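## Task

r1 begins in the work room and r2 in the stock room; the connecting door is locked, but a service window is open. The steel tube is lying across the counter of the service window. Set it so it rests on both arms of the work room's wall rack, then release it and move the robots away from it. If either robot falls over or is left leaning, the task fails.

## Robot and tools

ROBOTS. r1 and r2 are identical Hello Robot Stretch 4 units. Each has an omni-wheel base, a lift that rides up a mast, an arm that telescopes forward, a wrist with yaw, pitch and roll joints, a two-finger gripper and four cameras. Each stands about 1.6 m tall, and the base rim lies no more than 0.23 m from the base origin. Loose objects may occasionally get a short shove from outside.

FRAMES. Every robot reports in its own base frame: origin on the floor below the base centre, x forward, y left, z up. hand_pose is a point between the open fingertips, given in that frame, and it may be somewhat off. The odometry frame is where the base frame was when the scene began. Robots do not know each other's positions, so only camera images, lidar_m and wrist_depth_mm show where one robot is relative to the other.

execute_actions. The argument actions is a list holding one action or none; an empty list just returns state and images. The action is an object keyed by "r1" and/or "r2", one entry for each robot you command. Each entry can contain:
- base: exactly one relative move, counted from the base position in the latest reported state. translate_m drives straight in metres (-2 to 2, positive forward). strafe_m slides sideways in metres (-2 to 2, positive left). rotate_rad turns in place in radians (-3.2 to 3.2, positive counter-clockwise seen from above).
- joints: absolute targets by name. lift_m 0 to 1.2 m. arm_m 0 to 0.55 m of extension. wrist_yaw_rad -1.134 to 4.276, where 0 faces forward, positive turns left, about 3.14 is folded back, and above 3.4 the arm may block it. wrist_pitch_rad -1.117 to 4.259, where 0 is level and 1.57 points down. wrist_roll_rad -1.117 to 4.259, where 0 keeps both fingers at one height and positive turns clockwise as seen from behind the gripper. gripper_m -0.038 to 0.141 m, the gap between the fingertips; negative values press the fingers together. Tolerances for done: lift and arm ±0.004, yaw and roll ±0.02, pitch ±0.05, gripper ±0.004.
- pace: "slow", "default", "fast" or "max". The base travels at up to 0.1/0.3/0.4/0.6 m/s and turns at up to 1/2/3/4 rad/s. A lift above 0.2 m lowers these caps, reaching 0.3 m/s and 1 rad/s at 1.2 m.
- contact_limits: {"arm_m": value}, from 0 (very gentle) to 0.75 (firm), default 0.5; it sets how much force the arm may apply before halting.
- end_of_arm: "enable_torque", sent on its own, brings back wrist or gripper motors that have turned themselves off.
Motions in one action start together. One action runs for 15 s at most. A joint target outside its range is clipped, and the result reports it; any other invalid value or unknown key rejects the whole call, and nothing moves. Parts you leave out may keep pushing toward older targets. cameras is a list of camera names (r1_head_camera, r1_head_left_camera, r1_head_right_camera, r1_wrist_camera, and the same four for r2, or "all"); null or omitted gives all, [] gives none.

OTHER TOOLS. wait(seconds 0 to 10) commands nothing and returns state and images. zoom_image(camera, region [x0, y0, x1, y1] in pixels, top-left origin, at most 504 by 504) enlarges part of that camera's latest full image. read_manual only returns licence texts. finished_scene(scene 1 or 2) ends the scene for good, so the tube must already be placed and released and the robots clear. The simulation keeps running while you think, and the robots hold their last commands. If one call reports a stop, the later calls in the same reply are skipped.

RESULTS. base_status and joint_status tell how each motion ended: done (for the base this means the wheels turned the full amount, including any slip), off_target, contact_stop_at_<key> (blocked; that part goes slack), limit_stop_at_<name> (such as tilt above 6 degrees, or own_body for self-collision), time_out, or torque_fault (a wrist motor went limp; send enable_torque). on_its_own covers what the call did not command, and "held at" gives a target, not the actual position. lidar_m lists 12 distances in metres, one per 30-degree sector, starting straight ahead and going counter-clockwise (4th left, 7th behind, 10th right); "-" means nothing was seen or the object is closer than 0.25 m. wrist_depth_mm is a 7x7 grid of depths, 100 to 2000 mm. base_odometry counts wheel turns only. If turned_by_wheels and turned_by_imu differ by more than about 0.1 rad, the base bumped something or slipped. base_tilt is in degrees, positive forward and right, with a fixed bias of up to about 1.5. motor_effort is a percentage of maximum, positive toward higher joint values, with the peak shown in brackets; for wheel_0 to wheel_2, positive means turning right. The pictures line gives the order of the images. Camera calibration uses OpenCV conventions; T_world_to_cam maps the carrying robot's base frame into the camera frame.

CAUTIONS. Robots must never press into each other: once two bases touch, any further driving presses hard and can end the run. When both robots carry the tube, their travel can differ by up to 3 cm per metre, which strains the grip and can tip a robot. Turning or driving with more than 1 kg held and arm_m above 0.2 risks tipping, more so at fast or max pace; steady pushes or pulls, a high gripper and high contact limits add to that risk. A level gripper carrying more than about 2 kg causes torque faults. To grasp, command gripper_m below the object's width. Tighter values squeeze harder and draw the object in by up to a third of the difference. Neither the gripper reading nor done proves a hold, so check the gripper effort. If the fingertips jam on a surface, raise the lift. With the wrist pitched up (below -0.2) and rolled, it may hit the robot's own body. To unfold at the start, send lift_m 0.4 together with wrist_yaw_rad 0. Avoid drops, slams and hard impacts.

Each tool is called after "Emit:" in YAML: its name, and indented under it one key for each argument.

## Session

Emit:
execute_actions:
  actions: []
  cameras: ["r1_head_right_camera","r2_head_right_camera","r1_wrist_camera","r2_wrist_camera"]

Scene clock: 0.00 s.
r1.base_odometry: x=+0.000 y=+0.000 heading=+0.000 (m, m, rad; r1's odometry frame)
r1.turned_by_wheels: +0.000 (rad since the last result)
r1.turned_by_imu: +0.000 (rad since the last result)
r1.base_tilt: forward=+0.8 right=-0.4 (deg)
r1.lidar_m: 1.53 1.87 2.21 2.24 2.83 2.48 2.83 2.78 2.51 2.41 1.28 1.33
r1.base_status: not commanded
r1.joint_positions: lift_m=+0.175 arm_m=+0.001 wrist_yaw_rad=+3.154 wrist_pitch_rad=+0.014 wrist_roll_rad=+0.004 gripper_m=+0.057
r1.joint_status: not commanded
r1.motor_effort: lift_m=+18 arm_m=+0 wrist_yaw_rad=+2 wrist_pitch_rad=-5 wrist_roll_rad=+0 gripper_m=-3 wheel_0=+0 wheel_1=+0 wheel_2=+0 (%)
r1.hand_pose: x=-0.1177 y=+0.0839 z=+0.3491 quat_wxyz=(-0.006, -0.007, +0.002, +1.000) (m; r1's base frame)
r1.wrist_depth_mm: - 140 248 - - - - / - 115 140 - - - - / - 117 139 - - - - / - 138 177 - - - - / 220 - - - - - - / 1229 1430 214 1537 223 1661 1661 / 866 946 904 145 891 1025 1042
r2.base_odometry: x=+0.000 y=+0.000 heading=+0.000 (m, m, rad; r2's odometry frame)
r2.turned_by_wheels: +0.000 (rad since the last result)
r2.turned_by_imu: +0.000 (rad since the last result)
r2.base_tilt: forward=+0.3 right=-0.9 (deg)
r2.lidar_m: 2.56 2.59 2.10 1.45 1.79 2.31 2.14 2.19 2.56 2.07 2.09 2.80
r2.base_status: not commanded
r2.joint_positions: lift_m=+0.124 arm_m=-0.001 wrist_yaw_rad=+3.132 wrist_pitch_rad=-0.009 wrist_roll_rad=+0.004 gripper_m=+0.057
r2.joint_status: not commanded
r2.motor_effort: lift_m=+19 arm_m=-1 wrist_yaw_rad=+0 wrist_pitch_rad=-6 wrist_roll_rad=+1 gripper_m=-3 wheel_0=+0 wheel_1=+0 wheel_2=+0 (%)
r2.hand_pose: x=-0.1175 y=+0.0903 z=+0.3047 quat_wxyz=(+0.005, +0.005, +0.002, +1.000) (m; r2's base frame)
r2.wrist_depth_mm: - 141 - - - - - / - 140 - - - - - / - 122 177 - - - - / - 138 224 - - - - / 136 - - - - - - / 1255 1281 221 1336 1281 1430 1397 / 854 820 798 831 195 904 917
pictures: r1_head_right_camera, r1_wrist_camera, r2_head_right_camera, r2_wrist_camera
camera_calibration (this result's frames):
r1_wrist_camera: T_world_to_cam=[[-0.0434385, 0.998783, 0.0233621, -0.0952373], [0.000368088, 0.0234002, -0.999726, 0.405537], [-0.999056, -0.043418, -0.00138411, 0.110499], [0, 0, 0, 1]] pos_world=[0.106108, 0.0904294, 0.407804]
r2_wrist_camera: T_world_to_cam=[[0.0606447, 0.998144, 0.00547492, -0.0962893], [-0.0516262, 0.00861426, -0.998629, 0.370337], [-0.996823, 0.060279, 0.0520528, 0.084885], [0, 0, 0, 1]] pos_world=[0.109574, 0.0878037, 0.365938]
Images, in order (width x height): r1_head_right_camera 420x672, r1_wrist_camera 616x392, r2_head_right_camera 420x672, r2_wrist_camera 616x392.

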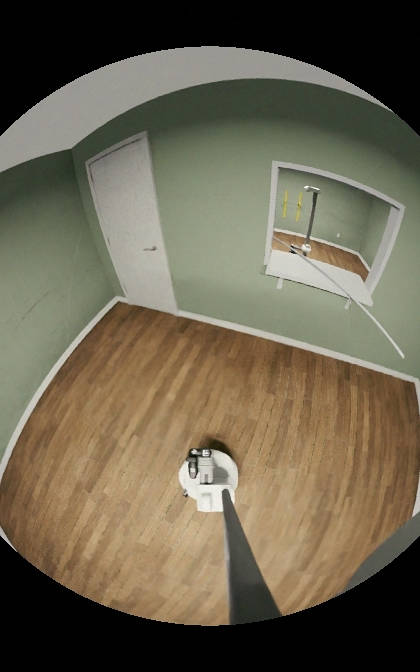

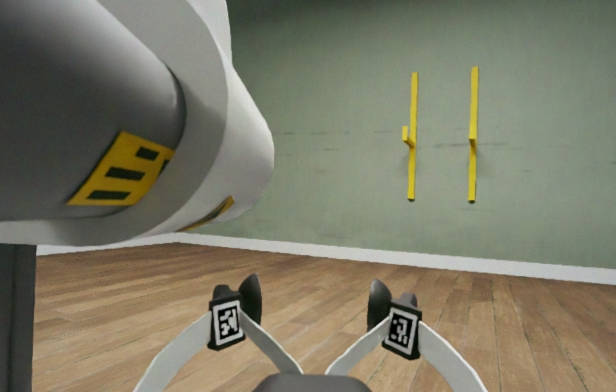

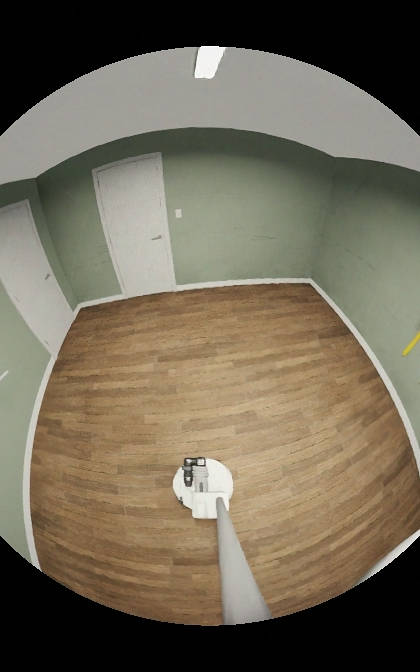

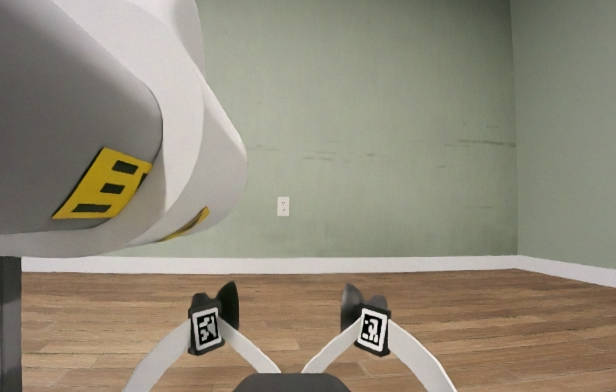

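Emit:
execute_actions:
  actions:
    - {"r1":{"base":{"rotate_rad":-1.24},"joints":{"lift_m":1.15,"wrist_yaw_rad":0,"wrist_roll_rad":1.57,"gripper_m":0.07},"pace":"fast"}}
  cameras: []

Emit:
execute_actions:
  actions:
    - {"r1":{"base":{"strafe_m":0.9},"joints":{"wrist_pitch_rad":1.57},"pace":"fast"}}
  cameras: []

Emit:
execute_actions:
  actions:
    - {"r1":{"base":{"translate_m":0.5},"pace":"fast"}}
  cameras: ["r1_head_right_camera","r1_head_left_camera"]

Scene clock: 12.37 s.
r1.base_odometry: x=+0.000 y=+0.000 heading=-1.239 (m, m, rad; r1's odometry frame)
r1.turned_by_wheels: -1.239 (rad since the last result)
r1.turned_by_imu: -1.234 (rad since the last result)
r1.base_tilt: forward=+0.8 right=-0.4 (deg)
r1.lidar_m: 1.28 1.34 1.34 1.69 2.22 2.20 2.49 2.82 2.50 3.03 2.51 2.49
r1.base_status: done
r1.joint_positions: lift_m=+1.150 arm_m=+0.001 wrist_yaw_rad=+0.000 wrist_pitch_rad=+0.014 wrist_roll_rad=+1.570 gripper_m=+0.070
r1.joint_status: all done
r1.motor_effort: lift_m=+22(25) arm_m=-1(1) wrist_yaw_rad=+1(4) wrist_pitch_rad=-5(6) wrist_roll_rad=+1(5) gripper_m=-5(8) wheel_0=+4(10) wheel_1=+3(13) wheel_2=+1(10) (%)
r1.hand_pose: x=+0.4603 y=-0.0874 z=+1.3238 quat_wxyz=(+0.707, +0.707, +0.005, -0.005) (m; r1's base frame)
r1.wrist_depth_mm: 1618 - - - - - - / 1618 - - - - - - / 1618 - - - - - - / 1618 - - - - - - / 1661 1863 1983 1983 1983 1983 1921 / 1618 1708 213 1708 1618 1708 1756 / 1464 1430 1499 145 1464 1499 1537
r2.base_odometry: x=+0.000 y=+0.000 heading=+0.000 (m, m, rad; r2's odometry frame)
r2.turned_by_wheels: +0.000 (rad since the last result)
r2.turned_by_imu: +0.001 (rad since the last result)
r2.base_tilt: forward=+0.3 right=-0.9 (deg)
r2.lidar_m: 2.54 2.60 2.11 1.43 1.79 2.30 2.14 2.18 2.56 2.36 2.10 2.82
r2.base_status: not commanded
r2.joint_positions: lift_m=+0.124 arm_m=-0.001 wrist_yaw_rad=+3.132 wrist_pitch_rad=-0.009 wrist_roll_rad=+0.004 gripper_m=+0.057
r2.joint_status: not commanded
r2.motor_effort: lift_m=+19(19) arm_m=-1(1) wrist_yaw_rad=-1(1) wrist_pitch_rad=-6(7) wrist_roll_rad=+1(1) gripper_m=-3(3) wheel_0=+0(0) wheel_1=+0(0) wheel_2=+0(0) (%)
r2.hand_pose: x=-0.1175 y=+0.0903 z=+0.3047 quat_wxyz=(+0.005, +0.005, +0.002, +1.000) (m; r2's base frame)
r2.wrist_depth_mm: - 141 - - - - - / - 140 - - - - - / - 122 177 - - - - / - 137 226 - - - - / 136 - - - - - - / 1255 1336 220 1397 1255 1430 1366 / 842 831 788 842 196 904 931
pictures: none
No camera images: the call's "cameras" was empty. Leave "cameras" out to get every camera's image.

Scene clock: 16.53 s.
r1.base_odometry: x=+0.851 y=+0.293 heading=-1.239 (m, m, rad; r1's odometry frame)
r1.turned_by_wheels: +0.000 (rad since the last result)
r1.turned_by_imu: +0.000 (rad since the last result)
r1.base_tilt: forward=+0.8 right=-0.2 (deg)
r1.lidar_m: 0.87 0.84 0.84 0.93 1.52 1.60 1.83 3.02 3.26 3.75 3.14 1.36
r1.base_status: done
r1.joint_positions: lift_m=+1.150 arm_m=+0.001 wrist_yaw_rad=+0.000 wrist_pitch_rad=+1.570 wrist_roll_rad=+1.570 gripper_m=+0.070
r1.joint_status: all done
r1.motor_effort: lift_m=+21(22) arm_m=-1(0) wrist_yaw_rad=+0(1) wrist_pitch_rad=+2(3) wrist_roll_rad=+1(0) gripper_m=+0(3) wheel_0=-4(9) wheel_1=+3(16) wheel_2=+0(0) (%)
r1.hand_pose: x=+0.1721 y=-0.0874 z=+1.0394 quat_wxyz=(+0.500, +0.500, +0.500, -0.500) (m; r1's base frame)
r1.wrist_depth_mm: 1308 1308 1308 1281 1255 1255 1255 / 1308 1308 1281 1308 1255 1255 1281 / 1308 1281 1308 1281 1255 1255 1255 / 1308 1281 1308 1255 1060 1255 1255 / 1308 1281 1281 1078 1042 640 382 / 1229 1255 214 1281 1042 1255 1229 / 1078 1229 1255 145 1255 1229 1229
r2.base_odometry: x=+0.000 y=+0.000 heading=+0.000 (m, m, rad; r2's odometry frame)
r2.turned_by_wheels: +0.000 (rad since the last result)
r2.turned_by_imu: +0.000 (rad since the last result)
r2.base_tilt: forward=+0.3 right=-0.9 (deg)
r2.lidar_m: 2.56 2.64 2.10 1.44 1.81 2.32 2.14 2.18 2.57 2.06 2.11 2.79
r2.base_status: not commanded
r2.joint_positions: lift_m=+0.124 arm_m=-0.001 wrist_yaw_rad=+3.132 wrist_pitch_rad=-0.009 wrist_roll_rad=+0.004 gripper_m=+0.057
r2.joint_status: not commanded
r2.motor_effort: lift_m=+19(19) arm_m=-1(1) wrist_yaw_rad=+0(0) wrist_pitch_rad=-6(7) wrist_roll_rad=+1(0) gripper_m=-3(4) wheel_0=+0(0) wheel_1=+0(0) wheel_2=+0(1) (%)
r2.hand_pose: x=-0.1175 y=+0.0903 z=+0.3047 quat_wxyz=(+0.005, +0.005, +0.002, +1.000) (m; r2's base frame)
r2.wrist_depth_mm: - 141 - - - - - / - 140 - - - - - / - 122 178 - - - - / - 137 227 - - - - / 136 - - - - - - / 1255 1308 221 1366 1281 1397 1366 / 854 820 798 866 196 904 917
pictures: none
No camera images: the call's "cameras" was empty. Leave "cameras" out to get every camera's image.

Scene clock: 19.60 s.
r1.base_odometry: x=+1.014 y=-0.180 heading=-1.239 (m, m, rad; r1's odometry frame)
r1.turned_by_wheels: +0.001 (rad since the last result)
r1.turned_by_imu: -0.002 (rad since the last result)
r1.base_tilt: forward=+0.7 right=-0.3 (deg)
r1.lidar_m: 0.42 0.38 0.49 0.58 0.94 1.97 2.24 3.78 3.48 3.30 1.15 0.79
r1.base_status: done
r1.joint_positions: lift_m=+1.150 arm_m=+0.001 wrist_yaw_rad=+0.000 wrist_pitch_rad=+1.570 wrist_roll_rad=+1.570 gripper_m=+0.070
r1.joint_status: not commanded
r1.motor_effort: lift_m=+21(21) arm_m=-1(1) wrist_yaw_rad=+1(1) wrist_pitch_rad=+2(2) wrist_roll_rad=+1(2) gripper_m=-3(2) wheel_0=+4(10) wheel_1=+4(4) wheel_2=-1(12) (%)
r1.hand_pose: x=+0.1721 y=-0.0874 z=+1.0394 quat_wxyz=(+0.500, +0.500, +0.500, -0.500) (m; r1's base frame)
r1.wrist_depth_mm: 1281 1281 1308 1255 1281 1281 1255 / 1308 1281 1281 1281 1281 1255 1255 / 1336 1281 1281 1281 1255 1255 1255 / 1078 1281 1281 1281 1060 1255 1255 / 878 1182 1255 1078 1060 699 382 / 732 960 214 1255 1042 1255 1255 / 647 741 1008 145 1255 1255 1229
r2.base_odometry: x=+0.000 y=+0.000 heading=+0.000 (m, m, rad; r2's odometry frame)
r2.turned_by_wheels: +0.000 (rad since the last result)
r2.turned_by_imu: +0.000 (rad since the last result)
r2.base_tilt: forward=+0.3 right=-0.9 (deg)
r2.lidar_m: 2.57 2.62 2.11 1.47 1.79 2.32 2.13 2.18 2.59 2.36 2.09 2.80
r2.base_status: not commanded
r2.joint_positions: lift_m=+0.124 arm_m=-0.001 wrist_yaw_rad=+3.132 wrist_pitch_rad=-0.009 wrist_roll_rad=+0.004 gripper_m=+0.057
r2.joint_status: not commanded
r2.motor_effort: lift_m=+19(19) arm_m=-1(1) wrist_yaw_rad=+0(0) wrist_pitch_rad=-6(7) wrist_roll_rad=+0(1) gripper_m=-3(4) wheel_0=+0(0) wheel_1=+0(0) wheel_2=+0(0) (%)
r2.hand_pose: x=-0.1175 y=+0.0903 z=+0.3047 quat_wxyz=(+0.005, +0.005, +0.002, +1.000) (m; r2's base frame)
r2.wrist_depth_mm: - 141 - - - - - / - 140 - - - - - / - 122 178 - - - - / - 138 225 - - - - / 136 - - - - - - / 1308 1308 220 1397 1281 1397 1366 / 854 831 788 854 196 891 917
pictures: r1_head_left_camera, r1_head_right_camera
Images, in order (width x height): r1_head_left_camera 420x672, r1_head_right_camera 420x672.

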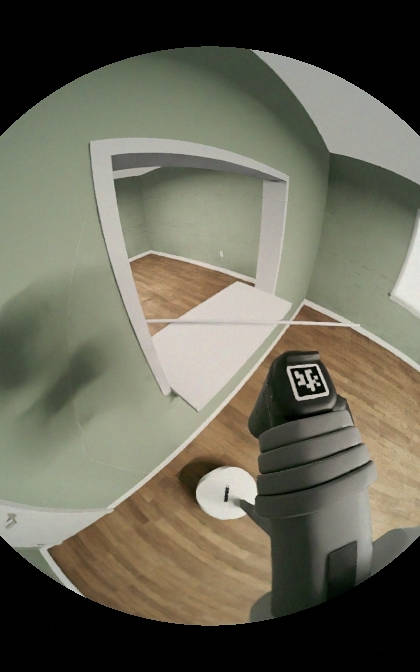

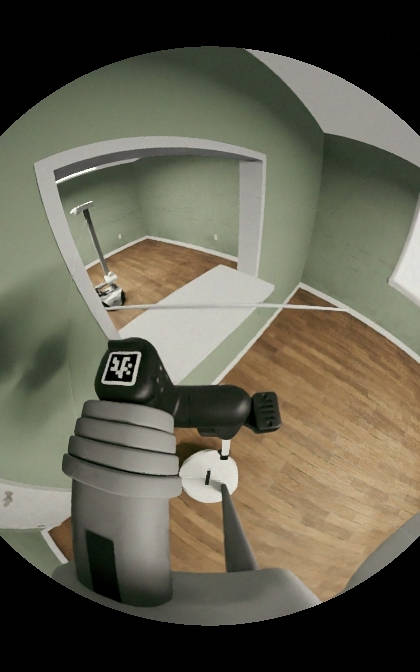

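Emit:
execute_actions:
  actions:
    - {"r1":{"base":{"strafe_m":0.15},"joints":{"arm_m":0.5}}}
  cameras: []

Emit:
execute_actions:
  actions:
    - {"r1":{"base":{"translate_m":0.12}}}
  cameras: ["r1_head_right_camera","r1_wrist_camera"]

Scene clock: 25.20 s.
r1.base_odometry: x=+1.155 y=-0.131 heading=-1.239 (m, m, rad; r1's odometry frame)
r1.turned_by_wheels: +0.000 (rad since the last result)
r1.turned_by_imu: -0.002 (rad since the last result)
r1.base_tilt: forward=+1.0 right=-0.2 (deg)
r1.lidar_m: 0.36 0.38 0.38 0.44 0.75 1.87 2.14 3.52 3.62 3.43 1.16 0.52
r1.base_status: done
r1.joint_positions: lift_m=+1.150 arm_m=+0.499 wrist_yaw_rad=+0.000 wrist_pitch_rad=+1.570 wrist_roll_rad=+1.570 gripper_m=+0.070
r1.joint_status: all done
r1.motor_effort: lift_m=+21(21) arm_m=+6(6) wrist_yaw_rad=+1(2) wrist_pitch_rad=+2(2) wrist_roll_rad=+1(1) gripper_m=-3(5) wheel_0=-3(10) wheel_1=+3(15) wheel_2=+0(0) (%)
r1.hand_pose: x=+0.6701 y=-0.0874 z=+1.0394 quat_wxyz=(+0.501, +0.500, +0.500, -0.499) (m; r1's base frame)
r1.wrist_depth_mm: 359 355 355 1281 1255 1255 1255 / 359 355 353 351 1255 1281 1255 / 355 355 353 351 349 1281 1255 / 357 353 351 351 347 1060 1060 / 355 353 353 349 345 345 1025 / 353 351 214 349 345 343 342 / 353 351 349 145 343 342 342
r2.base_odometry: x=+0.000 y=+0.000 heading=+0.000 (m, m, rad; r2's odometry frame)
r2.turned_by_wheels: +0.000 (rad since the last result)
r2.turned_by_imu: +0.000 (rad since the last result)
r2.base_tilt: forward=+0.3 right=-0.9 (deg)
r2.lidar_m: 2.57 2.63 2.13 1.44 1.81 2.33 2.15 2.17 2.56 2.36 2.09 2.80
r2.base_status: not commanded
r2.joint_positions: lift_m=+0.124 arm_m=-0.001 wrist_yaw_rad=+3.132 wrist_pitch_rad=-0.009 wrist_roll_rad=+0.004 gripper_m=+0.057
r2.joint_status: not commanded
r2.motor_effort: lift_m=+19(19) arm_m=-1(1) wrist_yaw_rad=+0(1) wrist_pitch_rad=-6(6) wrist_roll_rad=+1(1) gripper_m=-3(3) wheel_0=+0(0) wheel_1=+0(0) wheel_2=+0(0) (%)
r2.hand_pose: x=-0.1175 y=+0.0903 z=+0.3047 quat_wxyz=(+0.005, +0.005, +0.002, +1.000) (m; r2's base frame)
r2.wrist_depth_mm: - 141 - - - - - / - 140 - - - - - / - 122 177 - - - - / - 137 225 - - - - / 136 - - - - - - / 1281 1366 220 1397 1229 1397 1366 / 854 831 809 854 195 904 917
pictures: none
No camera images: the call's "cameras" was empty. Leave "cameras" out to get every camera's image.

Scene clock: 26.87 s.
r1.base_odometry: x=+1.194 y=-0.244 heading=-1.238 (m, m, rad; r1's odometry frame)
r1.turned_by_wheels: +0.001 (rad since the last result)
r1.turned_by_imu: +0.000 (rad since the last result)
r1.base_tilt: forward=+0.7 right=-0.2 (deg)
r1.lidar_m: 0.25 0.31 0.29 0.34 0.58 1.95 2.25 3.78 3.86 3.31 1.07 0.35
r1.base_status: done
r1.joint_positions: lift_m=+1.150 arm_m=+0.499 wrist_yaw_rad=+0.000 wrist_pitch_rad=+1.570 wrist_roll_rad=+1.570 gripper_m=+0.070
r1.joint_status: not commanded
r1.motor_effort: lift_m=+21(21) arm_m=+6(6) wrist_yaw_rad=+1(1) wrist_pitch_rad=+2(2) wrist_roll_rad=+1(0) gripper_m=-1(3) wheel_0=+4(8) wheel_1=+5(8) wheel_2=-3(12) (%)
r1.hand_pose: x=+0.6701 y=-0.0874 z=+1.0394 quat_wxyz=(+0.501, +0.500, +0.500, -0.499) (m; r1's base frame)
r1.wrist_depth_mm: 359 355 355 353 349 1255 1255 / 359 357 353 353 351 349 1281 / 357 355 351 351 347 347 1229 / 357 353 353 349 347 345 343 / 357 353 351 347 347 345 343 / 355 353 214 345 343 343 342 / 1281 351 349 145 343 343 342
r2.base_odometry: x=+0.000 y=+0.000 heading=+0.000 (m, m, rad; r2's odometry frame)
r2.turned_by_wheels: +0.000 (rad since the last result)
r2.turned_by_imu: +0.000 (rad since the last result)
r2.base_tilt: forward=+0.3 right=-0.9 (deg)
r2.lidar_m: 2.56 2.62 2.10 1.44 1.80 2.34 2.15 2.18 2.56 2.35 2.12 2.81
r2.base_status: not commanded
r2.joint_positions: lift_m=+0.124 arm_m=-0.001 wrist_yaw_rad=+3.132 wrist_pitch_rad=-0.009 wrist_roll_rad=+0.004 gripper_m=+0.057
r2.joint_status: not commanded
r2.motor_effort: lift_m=+18(19) arm_m=-1(1) wrist_yaw_rad=+0(1) wrist_pitch_rad=-6(7) wrist_roll_rad=+0(1) gripper_m=-3(4) wheel_0=+0(0) wheel_1=+0(0) wheel_2=-1(0) (%)
r2.hand_pose: x=-0.1175 y=+0.0903 z=+0.3047 quat_wxyz=(+0.005, +0.005, +0.002, +1.000) (m; r2's base frame)
r2.wrist_depth_mm: - 141 - - - - - / - 139 - - - - - / - 122 178 - - - - / - 138 225 - - - - / 136 - - - - - - / 1255 1308 221 1397 1255 1430 1366 / 854 820 798 842 195 891 917
pictures: r1_head_right_camera, r1_wrist_camera
camera_calibration (this result's frames):
r1_wrist_camera: T_world_to_cam=[[-0.999071, -0.0289758, -0.0319095, 0.701984], [-0.0285518, 0.999499, -0.0136638, 0.179177], [0.0322894, -0.01274, -0.999397, 1.24002], [0, 0, 0, 1]] pos_world=[0.666408, -0.142949, 1.26412]
Images, in order (width x height): r1_head_right_camera 420x672, r1_wrist_camera 616x392.

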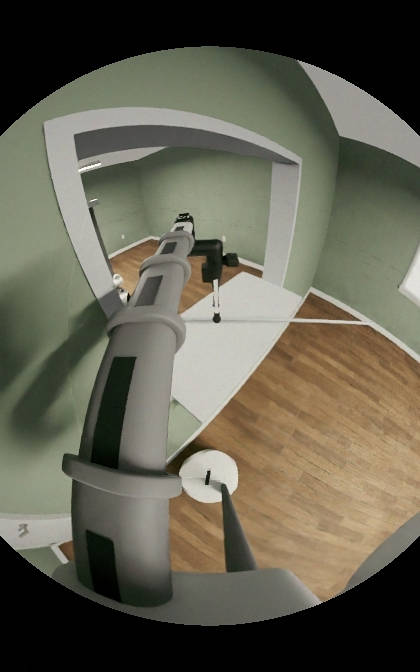

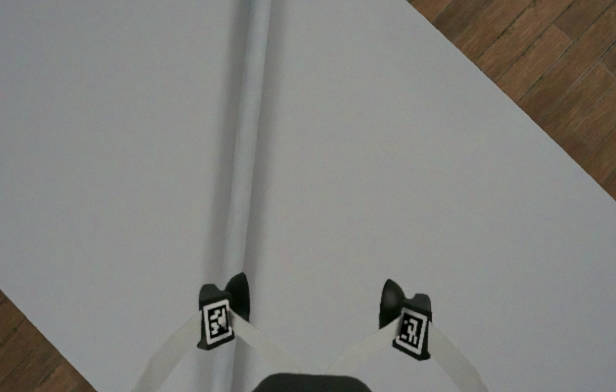

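Emit:
execute_actions:
  actions:
    - {"r1":{"base":{"strafe_m":-0.04},"joints":{"arm_m":0.55,"wrist_roll_rad":1.65}}}
  cameras: []

Emit:
execute_actions:
  actions:
    - {"r1":{"base":{"translate_m":0.013},"joints":{"lift_m":1.047}}}
  cameras: ["r1_wrist_camera"]

Emit:
execute_actions:
  actions:
    - {"r1":{"joints":{"gripper_m":-0.038}}}
  cameras: ["r1_wrist_camera"]

Emit:
execute_actions:
  actions:
    - {"r1":{"joints":{"lift_m":1.07},"pace":"slow"}}
  cameras: ["r1_wrist_camera","r1_head_right_camera"]

Scene clock: 35.10 s.
r1.base_odometry: x=+1.157 y=-0.257 heading=-1.238 (m, m, rad; r1's odometry frame)
r1.turned_by_wheels: +0.000 (rad since the last result)
r1.turned_by_imu: -0.001 (rad since the last result)
r1.base_tilt: forward=+0.8 right=-0.3 (deg)
r1.lidar_m: 0.25 0.32 0.33 0.38 0.64 1.96 2.27 3.83 3.63 3.29 1.01 0.42
r1.base_status: done
r1.joint_positions: lift_m=+1.150 arm_m=+0.549 wrist_yaw_rad=+0.000 wrist_pitch_rad=+1.570 wrist_roll_rad=+1.650 gripper_m=+0.070
r1.joint_status: all done
r1.motor_effort: lift_m=+21(21) arm_m=+6(6) wrist_yaw_rad=-1(0) wrist_pitch_rad=+2(2) wrist_roll_rad=+2(2) gripper_m=-6(3) wheel_0=+5(10) wheel_1=-3(8) wheel_2=+0(2) (%)
r1.hand_pose: x=+0.7201 y=-0.0874 z=+1.0394 quat_wxyz=(+0.480, +0.520, +0.480, -0.519) (m; r1's base frame)
r1.wrist_depth_mm: 357 357 355 353 351 1255 1281 / 359 355 353 351 349 349 1255 / 357 355 353 351 349 347 345 / 355 355 351 351 347 345 342 / 355 353 351 349 347 343 343 / 355 351 214 347 343 343 342 / 1281 351 347 145 343 342 340
r2.base_odometry: x=+0.000 y=+0.000 heading=+0.000 (m, m, rad; r2's odometry frame)
r2.turned_by_wheels: +0.000 (rad since the last result)
r2.turned_by_imu: +0.000 (rad since the last result)
r2.base_tilt: forward=+0.4 right=-0.9 (deg)
r2.lidar_m: 2.57 2.63 2.11 1.43 1.81 2.33 2.14 2.20 2.54 2.05 2.09 2.79
r2.base_status: not commanded
r2.joint_positions: lift_m=+0.124 arm_m=-0.001 wrist_yaw_rad=+3.132 wrist_pitch_rad=-0.009 wrist_roll_rad=+0.004 gripper_m=+0.057
r2.joint_status: not commanded
r2.motor_effort: lift_m=+19(19) arm_m=-1(1) wrist_yaw_rad=-1(1) wrist_pitch_rad=-7(7) wrist_roll_rad=+1(1) gripper_m=-3(2) wheel_0=+0(0) wheel_1=+0(0) wheel_2=+0(0) (%)
r2.hand_pose: x=-0.1175 y=+0.0903 z=+0.3047 quat_wxyz=(+0.005, +0.005, +0.002, +1.000) (m; r2's base frame)
r2.wrist_depth_mm: - 141 - - - - - / - 140 - - - - - / - 122 178 - - - - / - 137 225 - - - - / 136 - - - - - - / 1281 1336 220 1397 1255 1366 1366 / 866 842 798 854 196 904 931
pictures: none
No camera images: the call's "cameras" was empty. Leave "cameras" out to get every camera's image.

Scene clock: 36.57 s.
r1.base_odometry: x=+1.161 y=-0.269 heading=-1.238 (m, m, rad; r1's odometry frame)
r1.turned_by_wheels: +0.000 (rad since the last result)
r1.turned_by_imu: +0.000 (rad since the last result)
r1.base_tilt: forward=+0.9 right=-0.4 (deg)
r1.lidar_m: 0.25 0.29 0.32 0.37 0.63 2.00 2.28 3.87 3.97 3.26 0.96 0.40
r1.base_status: done
r1.joint_positions: lift_m=+1.047 arm_m=+0.549 wrist_yaw_rad=+0.000 wrist_pitch_rad=+1.570 wrist_roll_rad=+1.650 gripper_m=+0.070
r1.joint_status: all done
r1.motor_effort: lift_m=+14(20) arm_m=+6(6) wrist_yaw_rad=+0(1) wrist_pitch_rad=+2(1) wrist_roll_rad=+1(2) gripper_m=-2(4) wheel_0=+4(7) wheel_1=+5(7) wheel_2=-4(12) (%)
r1.hand_pose: x=+0.7201 y=-0.0874 z=+0.9371 quat_wxyz=(+0.480, +0.520, +0.480, -0.519) (m; r1's base frame)
r1.wrist_depth_mm: 254 253 251 248 247 247 245 / 253 252 250 247 248 246 245 / 253 251 250 247 246 245 244 / 251 250 249 247 247 244 243 / 251 250 248 246 245 243 242 / 250 249 214 246 243 243 242 / 250 248 247 145 243 242 240
r2.base_odometry: x=+0.000 y=+0.000 heading=+0.000 (m, m, rad; r2's odometry frame)
r2.turned_by_wheels: +0.000 (rad since the last result)
r2.turned_by_imu: +0.000 (rad since the last result)
r2.base_tilt: forward=+0.3 right=-0.9 (deg)
r2.lidar_m: 2.56 2.64 2.12 1.44 1.80 2.31 2.13 2.19 2.58 2.36 2.09 2.81
r2.base_status: not commanded
r2.joint_positions: lift_m=+0.124 arm_m=-0.001 wrist_yaw_rad=+3.132 wrist_pitch_rad=-0.009 wrist_roll_rad=+0.004 gripper_m=+0.057
r2.joint_status: not commanded
r2.motor_effort: lift_m=+19(19) arm_m=+0(1) wrist_yaw_rad=+0(0) wrist_pitch_rad=-7(7) wrist_roll_rad=+0(2) gripper_m=-3(3) wheel_0=+0(0) wheel_1=+0(0) wheel_2=+0(0) (%)
r2.hand_pose: x=-0.1175 y=+0.0903 z=+0.3047 quat_wxyz=(+0.005, +0.005, +0.002, +1.000) (m; r2's base frame)
r2.wrist_depth_mm: - 141 - - - - - / - 140 - - - - - / - 122 178 - - - - / - 137 226 - - - - / 136 - - - - - - / 1229 1336 220 1366 1281 1397 1366 / 866 831 820 842 195 917 904
pictures: r1_wrist_camera
camera_calibration (this result's frames):
r1_wrist_camera: T_world_to_cam=[[-0.998197, 0.050887, -0.0318194, 0.754911], [0.0513403, 0.998589, -0.0135949, 0.121531], [0.0310827, -0.015204, -0.999401, 1.13675], [0, 0, 0, 1]] pos_world=[0.711978, -0.142491, 1.16175]
Images, in order (width x height): r1_wrist_camera 616x392.

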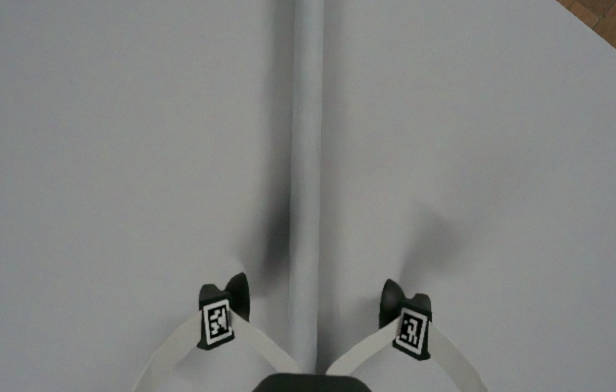

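Scene clock: 38.33 s.
r1.base_odometry: x=+1.161 y=-0.269 heading=-1.238 (m, m, rad; r1's odometry frame)
r1.turned_by_wheels: +0.000 (rad since the last result)
r1.turned_by_imu: -0.001 (rad since the last result)
r1.base_tilt: forward=+0.9 right=-0.4 (deg)
r1.lidar_m: 0.25 0.29 0.31 0.37 0.64 1.98 2.29 3.84 3.95 3.26 0.95 0.40
r1.base_status: not commanded
r1.joint_positions: lift_m=+1.047 arm_m=+0.549 wrist_yaw_rad=+0.000 wrist_pitch_rad=+1.570 wrist_roll_rad=+1.650 gripper_m=-0.037
r1.joint_status: all done
r1.motor_effort: lift_m=+17(17) arm_m=+6(6) wrist_yaw_rad=+0(1) wrist_pitch_rad=+2(9) wrist_roll_rad=+2(1) gripper_m=-28(29) wheel_0=+4(4) wheel_1=+5(5) wheel_2=-4(4) (%)
r1.hand_pose: x=+0.7202 y=-0.0874 z=+0.9368 quat_wxyz=(+0.480, +0.519, +0.480, -0.519) (m; r1's base frame)
r1.wrist_depth_mm: 251 249 248 248 246 244 243 / 250 249 248 245 245 244 243 / 250 248 247 246 245 243 242 / 249 248 246 244 243 242 241 / 248 248 246 244 243 241 241 / 248 247 245 206 241 240 239 / 247 245 244 219 179 239 239
r2.base_odometry: x=+0.000 y=+0.000 heading=+0.000 (m, m, rad; r2's odometry frame)
r2.turned_by_wheels: +0.000 (rad since the last result)
r2.turned_by_imu: +0.000 (rad since the last result)
r2.base_tilt: forward=+0.3 right=-0.9 (deg)
r2.lidar_m: 2.56 2.60 2.13 1.42 1.81 2.33 2.13 2.17 2.58 2.07 2.14 2.82
r2.base_status: not commanded
r2.joint_positions: lift_m=+0.124 arm_m=-0.001 wrist_yaw_rad=+3.132 wrist_pitch_rad=-0.009 wrist_roll_rad=+0.004 gripper_m=+0.057
r2.joint_status: not commanded
r2.motor_effort: lift_m=+19(19) arm_m=-1(1) wrist_yaw_rad=-1(0) wrist_pitch_rad=-7(7) wrist_roll_rad=+1(1) gripper_m=-3(3) wheel_0=+0(0) wheel_1=+0(0) wheel_2=+0(0) (%)
r2.hand_pose: x=-0.1175 y=+0.0903 z=+0.3047 quat_wxyz=(+0.005, +0.005, +0.002, +1.000) (m; r2's base frame)
r2.wrist_depth_mm: - 140 - - - - - / - 140 - - - - - / - 122 178 - - - - / - 137 227 - - - - / 136 - - - - - - / 1255 1336 220 1397 1308 1430 1397 / 866 831 788 854 195 904 931
pictures: r1_wrist_camera
camera_calibration (this result's frames):
r1_wrist_camera: T_world_to_cam=[[-0.998207, 0.0506976, -0.0318112, 0.75495], [0.0511507, 0.998598, -0.0135953, 0.121662], [0.0310774, -0.0151981, -0.999401, 1.13651], [0, 0, 0, 1]] pos_world=[0.712054, -0.142492, 1.1615]
Images, in order (width x height): r1_wrist_camera 616x392.

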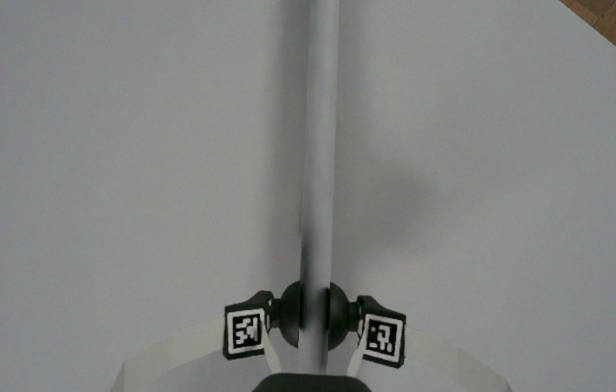

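Scene clock: 39.30 s.
r1.base_odometry: x=+1.161 y=-0.269 heading=-1.238 (m, m, rad; r1's odometry frame)
r1.turned_by_wheels: +0.000 (rad since the last result)
r1.turned_by_imu: +0.000 (rad since the last result)
r1.base_tilt: forward=+0.8 right=-0.3 (deg)
r1.lidar_m: 0.25 0.30 0.32 0.35 0.63 2.00 2.28 3.82 3.96 3.25 0.95 0.40
r1.base_status: not commanded
r1.joint_positions: lift_m=+1.069 arm_m=+0.549 wrist_yaw_rad=+0.000 wrist_pitch_rad=+1.570 wrist_roll_rad=+1.650 gripper_m=-0.037
r1.joint_status: all done
r1.motor_effort: lift_m=+25(27) arm_m=+6(6) wrist_yaw_rad=-1(0) wrist_pitch_rad=+1(2) wrist_roll_rad=+2(1) gripper_m=-29(29) wheel_0=+4(4) wheel_1=+5(4) wheel_2=-4(4) (%)
r1.hand_pose: x=+0.7202 y=-0.0874 z=+0.9591 quat_wxyz=(+0.480, +0.519, +0.480, -0.519) (m; r1's base frame)
r1.wrist_depth_mm: 274 273 271 268 267 267 1182 / 273 272 271 270 267 266 265 / 272 271 270 268 266 265 265 / 271 270 270 267 266 265 263 / 271 270 268 267 265 264 263 / 271 268 267 207 264 264 262 / 270 267 267 216 179 262 262
r2.base_odometry: x=+0.000 y=+0.000 heading=+0.000 (m, m, rad; r2's odometry frame)
r2.turned_by_wheels: +0.000 (rad since the last result)
r2.turned_by_imu: +0.000 (rad since the last result)
r2.base_tilt: forward=+0.4 right=-0.9 (deg)
r2.lidar_m: 2.56 2.61 1.38 1.43 1.77 2.34 2.14 2.18 2.54 2.36 2.10 2.83
r2.base_status: not commanded
r2.joint_positions: lift_m=+0.124 arm_m=-0.001 wrist_yaw_rad=+3.132 wrist_pitch_rad=-0.009 wrist_roll_rad=+0.004 gripper_m=+0.057
r2.joint_status: not commanded
r2.motor_effort: lift_m=+20(19) arm_m=-1(1) wrist_yaw_rad=+0(0) wrist_pitch_rad=-7(7) wrist_roll_rad=-1(0) gripper_m=-3(3) wheel_0=+0(0) wheel_1=+0(0) wheel_2=+0(0) (%)
r2.hand_pose: x=-0.1175 y=+0.0903 z=+0.3047 quat_wxyz=(+0.005, +0.005, +0.002, +1.000) (m; r2's base frame)
r2.wrist_depth_mm: - 141 - - - - - / - 140 - - - - - / - 122 178 - - - - / - 137 226 - - - - / 136 - - - - - - / 1255 1308 220 1397 1229 1397 1366 / 842 831 798 820 196 904 917
pictures: r1_head_right_camera, r1_wrist_camera
camera_calibration (this result's frames):
r1_wrist_camera: T_world_to_cam=[[-0.998206, 0.0507431, -0.0317944, 0.755643], [0.051196, 0.998596, -0.0135961, 0.121933], [0.0310599, -0.0151995, -0.999402, 1.15881], [0, 0, 0, 1]] pos_world=[0.712052, -0.142492, 1.1838]
Images, in order (width x height): r1_head_right_camera 420x672, r1_wrist_camera 616x392.

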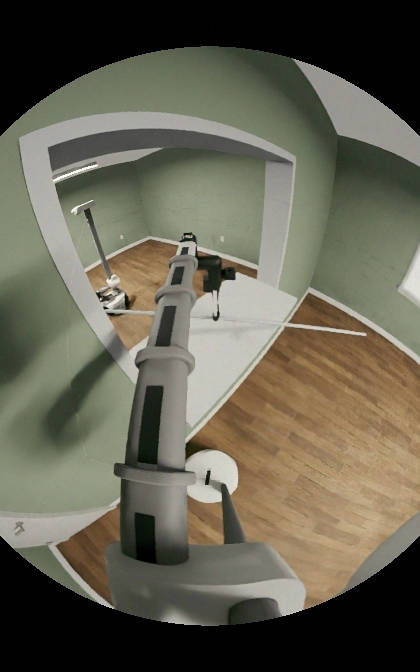

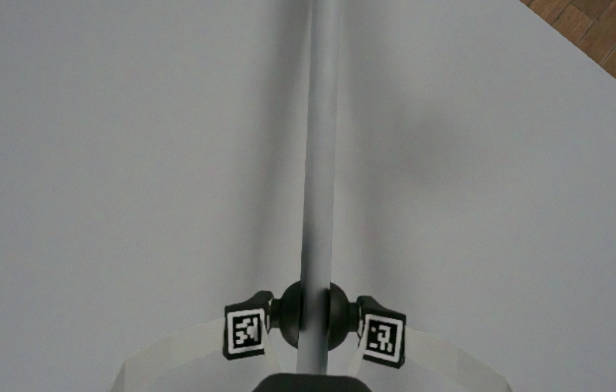

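Emit:
execute_actions:
  actions:
    - {"r1":{"joints":{"lift_m":1.047,"gripper_m":0.045}}}
  cameras: []

Emit:
execute_actions:
  actions:
    - {"r1":{"base":{"strafe_m":-0.028}}}
  cameras: []

Emit:
execute_actions:
  actions:
    - {"r1":{"joints":{"gripper_m":-0.038,"lift_m":1.04}}}
  cameras: []

Emit:
execute_actions:
  actions:
    - {"r1":{"joints":{"lift_m":1.07},"pace":"slow"}}
  cameras: ["r1_wrist_camera","r1_head_right_camera"]

Scene clock: 45.83 s.
r1.base_odometry: x=+1.161 y=-0.269 heading=-1.238 (m, m, rad; r1's odometry frame)
r1.turned_by_wheels: +0.000 (rad since the last result)
r1.turned_by_imu: -0.002 (rad since the last result)
r1.base_tilt: forward=+1.0 right=-0.1 (deg)
r1.lidar_m: 0.25 0.29 0.32 0.38 0.62 2.00 2.27 3.85 3.97 3.27 0.95 0.39
r1.base_status: not commanded
r1.joint_positions: lift_m=+1.047 arm_m=+0.549 wrist_yaw_rad=+0.000 wrist_pitch_rad=+1.570 wrist_roll_rad=+1.650 gripper_m=+0.045
r1.joint_status: all done
r1.motor_effort: lift_m=+14(24) arm_m=+6(6) wrist_yaw_rad=+0(0) wrist_pitch_rad=+0(1) wrist_roll_rad=+1(1) gripper_m=-5(28) wheel_0=+4(4) wheel_1=+4(5) wheel_2=-4(4) (%)
r1.hand_pose: x=+0.7201 y=-0.0874 z=+0.9370 quat_wxyz=(+0.480, +0.520, +0.480, -0.519) (m; r1's base frame)
r1.wrist_depth_mm: 254 253 252 248 247 246 245 / 253 251 249 248 248 246 244 / 252 251 250 247 246 246 243 / 252 250 249 247 246 244 243 / 251 250 248 247 245 243 242 / 251 249 215 233 213 243 242 / 251 249 246 149 243 242 241
r2.base_odometry: x=+0.000 y=+0.000 heading=+0.000 (m, m, rad; r2's odometry frame)
r2.turned_by_wheels: +0.000 (rad since the last result)
r2.turned_by_imu: +0.000 (rad since the last result)
r2.base_tilt: forward=+0.3 right=-0.9 (deg)
r2.lidar_m: 2.56 2.62 2.10 1.41 1.79 2.31 2.14 2.17 2.56 2.35 2.12 2.83
r2.base_status: not commanded
r2.joint_positions: lift_m=+0.124 arm_m=-0.001 wrist_yaw_rad=+3.132 wrist_pitch_rad=-0.009 wrist_roll_rad=+0.004 gripper_m=+0.057
r2.joint_status: not commanded
r2.motor_effort: lift_m=+19(19) arm_m=-1(1) wrist_yaw_rad=-1(0) wrist_pitch_rad=-6(7) wrist_roll_rad=+1(0) gripper_m=-3(3) wheel_0=+0(0) wheel_1=+0(0) wheel_2=+0(0) (%)
r2.hand_pose: x=-0.1175 y=+0.0903 z=+0.3047 quat_wxyz=(+0.005, +0.005, +0.002, +1.000) (m; r2's base frame)
r2.wrist_depth_mm: - 140 - - - - - / - 140 - - - - - / - 122 178 - - - - / - 138 225 - - - - / 136 - - - - - - / 1229 1336 220 1397 1229 1430 1397 / 854 831 798 831 195 917 904
pictures: none
No camera images: the call's "cameras" was empty. Leave "cameras" out to get every camera's image.

Scene clock: 46.73 s.
r1.base_odometry: x=+1.135 y=-0.278 heading=-1.238 (m, m, rad; r1's odometry frame)
r1.turned_by_wheels: +0.000 (rad since the last result)
r1.turned_by_imu: -0.001 (rad since the last result)
r1.base_tilt: forward=+0.8 right=-0.4 (deg)
r1.lidar_m: 0.25 0.26 0.34 0.39 0.69 2.01 2.29 3.84 3.70 3.23 0.95 0.45
r1.base_status: done
r1.joint_positions: lift_m=+1.047 arm_m=+0.549 wrist_yaw_rad=+0.000 wrist_pitch_rad=+1.570 wrist_roll_rad=+1.650 gripper_m=+0.045
r1.joint_status: not commanded
r1.motor_effort: lift_m=+14(14) arm_m=+6(6) wrist_yaw_rad=+1(1) wrist_pitch_rad=+1(1) wrist_roll_rad=+2(1) gripper_m=-5(4) wheel_0=+0(14) wheel_1=-3(9) wheel_2=+0(3) (%)
r1.hand_pose: x=+0.7201 y=-0.0874 z=+0.9370 quat_wxyz=(+0.480, +0.520, +0.480, -0.519) (m; r1's base frame)
r1.wrist_depth_mm: 254 253 251 248 248 246 1160 / 254 251 250 248 247 246 244 / 252 252 249 248 247 245 244 / 252 250 250 247 245 244 243 / 251 250 248 246 245 243 242 / 250 248 214 236 212 243 242 / 248 248 246 149 242 242 240
r2.base_odometry: x=+0.000 y=+0.000 heading=+0.000 (m, m, rad; r2's odometry frame)
r2.turned_by_wheels: +0.000 (rad since the last result)
r2.turned_by_imu: +0.000 (rad since the last result)
r2.base_tilt: forward=+0.3 right=-0.9 (deg)
r2.lidar_m: 2.57 2.61 2.12 1.43 1.81 2.32 2.15 2.19 2.58 2.05 2.09 2.80
r2.base_status: not commanded
r2.joint_positions: lift_m=+0.124 arm_m=-0.001 wrist_yaw_rad=+3.132 wrist_pitch_rad=-0.009 wrist_roll_rad=+0.004 gripper_m=+0.057
r2.joint_status: not commanded
r2.motor_effort: lift_m=+19(19) arm_m=-1(1) wrist_yaw_rad=+0(1) wrist_pitch_rad=-7(6) wrist_roll_rad=+1(2) gripper_m=-3(3) wheel_0=+0(0) wheel_1=+0(0) wheel_2=+0(0) (%)
r2.hand_pose: x=-0.1175 y=+0.0903 z=+0.3047 quat_wxyz=(+0.005, +0.005, +0.002, +1.000) (m; r2's base frame)
r2.wrist_depth_mm: - 141 - - - - - / - 140 - - - - - / - 122 178 - - - - / - 138 226 - - - - / 136 - - - - - - / 1281 1336 221 1336 1229 1397 1397 / 866 820 798 842 195 904 904
pictures: none
No camera images: the call's "cameras" was empty. Leave "cameras" out to get every camera's image.

Scene clock: 48.27 s.
r1.base_odometry: x=+1.135 y=-0.278 heading=-1.238 (m, m, rad; r1's odometry frame)
r1.turned_by_wheels: +0.000 (rad since the last result)
r1.turned_by_imu: -0.001 (rad since the last result)
r1.base_tilt: forward=+0.8 right=-0.3 (deg)
r1.lidar_m: 0.25 0.26 0.33 0.40 0.67 2.01 2.29 3.88 3.69 3.24 0.94 0.46
r1.base_status: not commanded
r1.joint_positions: lift_m=+1.040 arm_m=+0.549 wrist_yaw_rad=+0.000 wrist_pitch_rad=+1.570 wrist_roll_rad=+1.650 gripper_m=-0.037
r1.joint_status: all done
r1.motor_effort: lift_m=+17(16) arm_m=+6(5) wrist_yaw_rad=+0(1) wrist_pitch_rad=+1(8) wrist_roll_rad=+2(1) gripper_m=-28(26) wheel_0=+0(0) wheel_1=-2(2) wheel_2=+0(0) (%)
r1.hand_pose: x=+0.7201 y=-0.0874 z=+0.9298 quat_wxyz=(+0.480, +0.520, +0.480, -0.519) (m; r1's base frame)
r1.wrist_depth_mm: 243 243 241 239 238 237 1138 / 243 242 241 239 237 236 235 / 243 241 240 238 237 236 235 / 242 240 239 237 236 235 234 / 241 239 238 237 236 235 233 / 240 238 238 205 235 234 233 / 240 237 236 211 180 233 232
r2.base_odometry: x=+0.000 y=+0.000 heading=+0.000 (m, m, rad; r2's odometry frame)
r2.turned_by_wheels: +0.000 (rad since the last result)
r2.turned_by_imu: +0.000 (rad since the last result)
r2.base_tilt: forward=+0.3 right=-0.9 (deg)
r2.lidar_m: 2.55 2.61 1.39 1.42 1.79 2.32 2.14 2.20 2.56 2.03 2.10 2.81
r2.base_status: not commanded
r2.joint_positions: lift_m=+0.124 arm_m=-0.001 wrist_yaw_rad=+3.132 wrist_pitch_rad=-0.009 wrist_roll_rad=+0.004 gripper_m=+0.057
r2.joint_status: not commanded
r2.motor_effort: lift_m=+19(19) arm_m=-1(1) wrist_yaw_rad=-1(1) wrist_pitch_rad=-6(6) wrist_roll_rad=+2(0) gripper_m=-3(3) wheel_0=+0(0) wheel_1=+0(0) wheel_2=+0(0) (%)
r2.hand_pose: x=-0.1175 y=+0.0903 z=+0.3047 quat_wxyz=(+0.005, +0.005, +0.002, +1.000) (m; r2's base frame)
r2.wrist_depth_mm: - 141 - - - - - / - 140 - - - - - / - 122 178 - - - - / - 138 225 - - - - / 136 - - - - - - / 1255 1308 221 1397 1281 1430 1366 / 854 820 798 854 195 904 904
pictures: none
No camera images: the call's "cameras" was empty. Leave "cameras" out to get every camera's image.

Scene clock: 49.33 s.
r1.base_odometry: x=+1.135 y=-0.278 heading=-1.238 (m, m, rad; r1's odometry frame)
r1.turned_by_wheels: +0.000 (rad since the last result)
r1.turned_by_imu: +0.000 (rad since the last result)
r1.base_tilt: forward=+0.9 right=-0.2 (deg)
r1.lidar_m: 0.25 0.25 0.33 0.40 0.67 2.02 2.30 3.88 3.68 3.23 1.01 0.46
r1.base_status: not commanded
r1.joint_positions: lift_m=+1.069 arm_m=+0.549 wrist_yaw_rad=+0.000 wrist_pitch_rad=+1.570 wrist_roll_rad=+1.650 gripper_m=-0.037
r1.joint_status: all done
r1.motor_effort: lift_m=+25(24) arm_m=+6(6) wrist_yaw_rad=+0(0) wrist_pitch_rad=+1(2) wrist_roll_rad=+1(0) gripper_m=-29(27) wheel_0=+0(0) wheel_1=-2(2) wheel_2=+0(0) (%)
r1.hand_pose: x=+0.7202 y=-0.0874 z=+0.9591 quat_wxyz=(+0.480, +0.520, +0.480, -0.519) (m; r1's base frame)
r1.wrist_depth_mm: 273 272 271 270 267 267 1182 / 273 271 271 268 267 266 265 / 272 271 270 267 267 265 264 / 272 270 268 267 266 264 263 / 272 270 267 266 265 264 263 / 270 270 266 205 264 263 262 / 270 266 265 211 180 262 259
r2.base_odometry: x=+0.000 y=+0.000 heading=+0.000 (m, m, rad; r2's odometry frame)
r2.turned_by_wheels: +0.000 (rad since the last result)
r2.turned_by_imu: +0.000 (rad since the last result)
r2.base_tilt: forward=+0.3 right=-0.9 (deg)
r2.lidar_m: 2.57 2.63 2.12 1.41 1.80 2.33 2.14 2.19 2.57 2.06 2.09 2.80
r2.base_status: not commanded
r2.joint_positions: lift_m=+0.124 arm_m=-0.001 wrist_yaw_rad=+3.132 wrist_pitch_rad=-0.009 wrist_roll_rad=+0.004 gripper_m=+0.057
r2.joint_status: not commanded
r2.motor_effort: lift_m=+19(19) arm_m=-1(1) wrist_yaw_rad=+0(1) wrist_pitch_rad=-7(7) wrist_roll_rad=+0(1) gripper_m=-2(3) wheel_0=+0(0) wheel_1=+0(0) wheel_2=+0(0) (%)
r2.hand_pose: x=-0.1175 y=+0.0903 z=+0.3047 quat_wxyz=(+0.005, +0.005, +0.002, +1.000) (m; r2's base frame)
r2.wrist_depth_mm: - 141 - - - - - / - 140 - - - - - / - 122 178 - - - - / - 137 225 - - - - / 136 - - - - - - / 1229 1281 220 1430 1255 1366 1397 / 878 842 788 866 196 904 904
pictures: r1_head_right_camera, r1_wrist_camera
camera_calibration (this result's frames):
r1_wrist_camera: T_world_to_cam=[[-0.9982, 0.050892, -0.0317315, 0.755583], [0.0513441, 0.998588, -0.0135993, 0.121829], [0.0309946, -0.0152041, -0.999404, 1.15884], [0, 0, 0, 1]] pos_world=[0.712049, -0.142491, 1.18378]
Images, in order (width x height): r1_head_right_camera 420x672, r1_wrist_camera 616x392.

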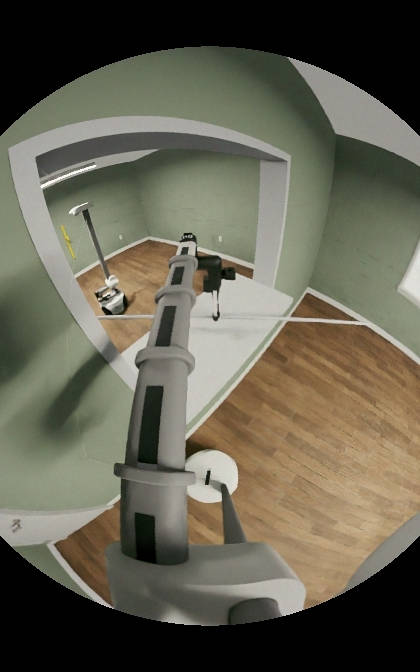

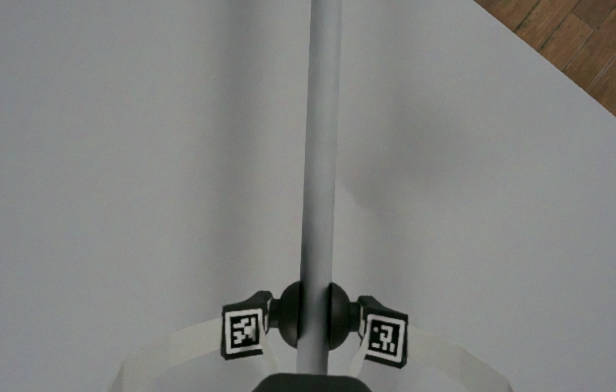

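Emit:
execute_actions:
  actions: []
  cameras: ["r1_head_right_camera"]

Scene clock: 50.33 s.
r1.base_odometry: x=+1.135 y=-0.278 heading=-1.238 (m, m, rad; r1's odometry frame)
r1.turned_by_wheels: +0.000 (rad since the last result)
r1.turned_by_imu: +0.000 (rad since the last result)
r1.base_tilt: forward=+0.8 right=-0.5 (deg)
r1.lidar_m: 0.25 0.26 0.33 0.40 0.68 2.01 2.29 3.84 3.70 3.23 1.00 0.44
r1.base_status: not commanded
r1.joint_positions: lift_m=+1.069 arm_m=+0.549 wrist_yaw_rad=+0.000 wrist_pitch_rad=+1.570 wrist_roll_rad=+1.650 gripper_m=-0.037
r1.joint_status: all done
r1.motor_effort: lift_m=+26(24) arm_m=+6(6) wrist_yaw_rad=-1(0) wrist_pitch_rad=+1(2) wrist_roll_rad=+2(0) gripper_m=-30(27) wheel_0=+0(0) wheel_1=-2(2) wheel_2=+0(0) (%)
r1.hand_pose: x=+0.7202 y=-0.0874 z=+0.9591 quat_wxyz=(+0.480, +0.520, +0.480, -0.519) (m; r1's base frame)
r1.wrist_depth_mm: 274 272 272 270 268 266 1160 / 273 272 271 268 267 265 265 / 272 270 268 267 266 265 264 / 271 271 268 266 266 264 263 / 271 270 268 266 266 264 262 / 270 268 266 205 264 263 262 / 270 267 266 211 180 262 260
r2.base_odometry: x=+0.000 y=+0.000 heading=+0.000 (m, m, rad; r2's odometry frame)
r2.turned_by_wheels: +0.000 (rad since the last result)
r2.turned_by_imu: +0.000 (rad since the last result)
r2.base_tilt: forward=+0.3 right=-0.9 (deg)
r2.lidar_m: 2.56 2.62 1.40 1.41 1.81 2.31 2.14 2.18 2.56 2.36 2.10 2.83
r2.base_status: not commanded
r2.joint_positions: lift_m=+0.124 arm_m=-0.001 wrist_yaw_rad=+3.132 wrist_pitch_rad=-0.009 wrist_roll_rad=+0.004 gripper_m=+0.057
r2.joint_status: not commanded
r2.motor_effort: lift_m=+19(19) arm_m=-1(1) wrist_yaw_rad=+0(1) wrist_pitch_rad=-6(7) wrist_roll_rad=+1(1) gripper_m=-1(3) wheel_0=+0(0) wheel_1=+0(0) wheel_2=+0(0) (%)
r2.hand_pose: x=-0.1175 y=+0.0903 z=+0.3047 quat_wxyz=(+0.005, +0.005, +0.002, +1.000) (m; r2's base frame)
r2.wrist_depth_mm: - 140 - - - - - / - 140 - - - - - / - 122 177 - - - - / - 137 226 - - - - / 136 - - - - - - / 1255 1336 221 1366 1255 1397 1397 / 866 842 788 854 195 904 917
pictures: r1_head_right_camera
Images, in order (width x height): r1_head_right_camera 420x672.

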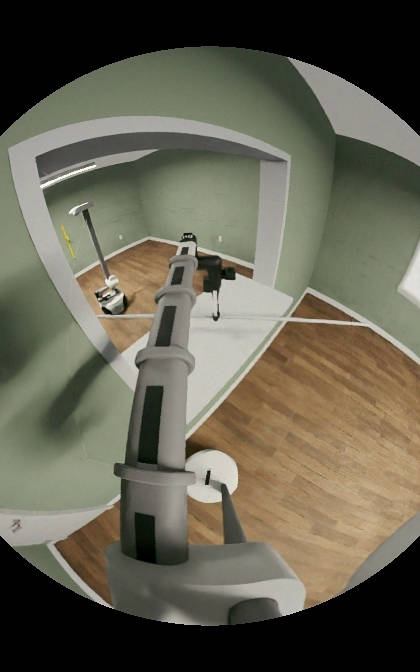

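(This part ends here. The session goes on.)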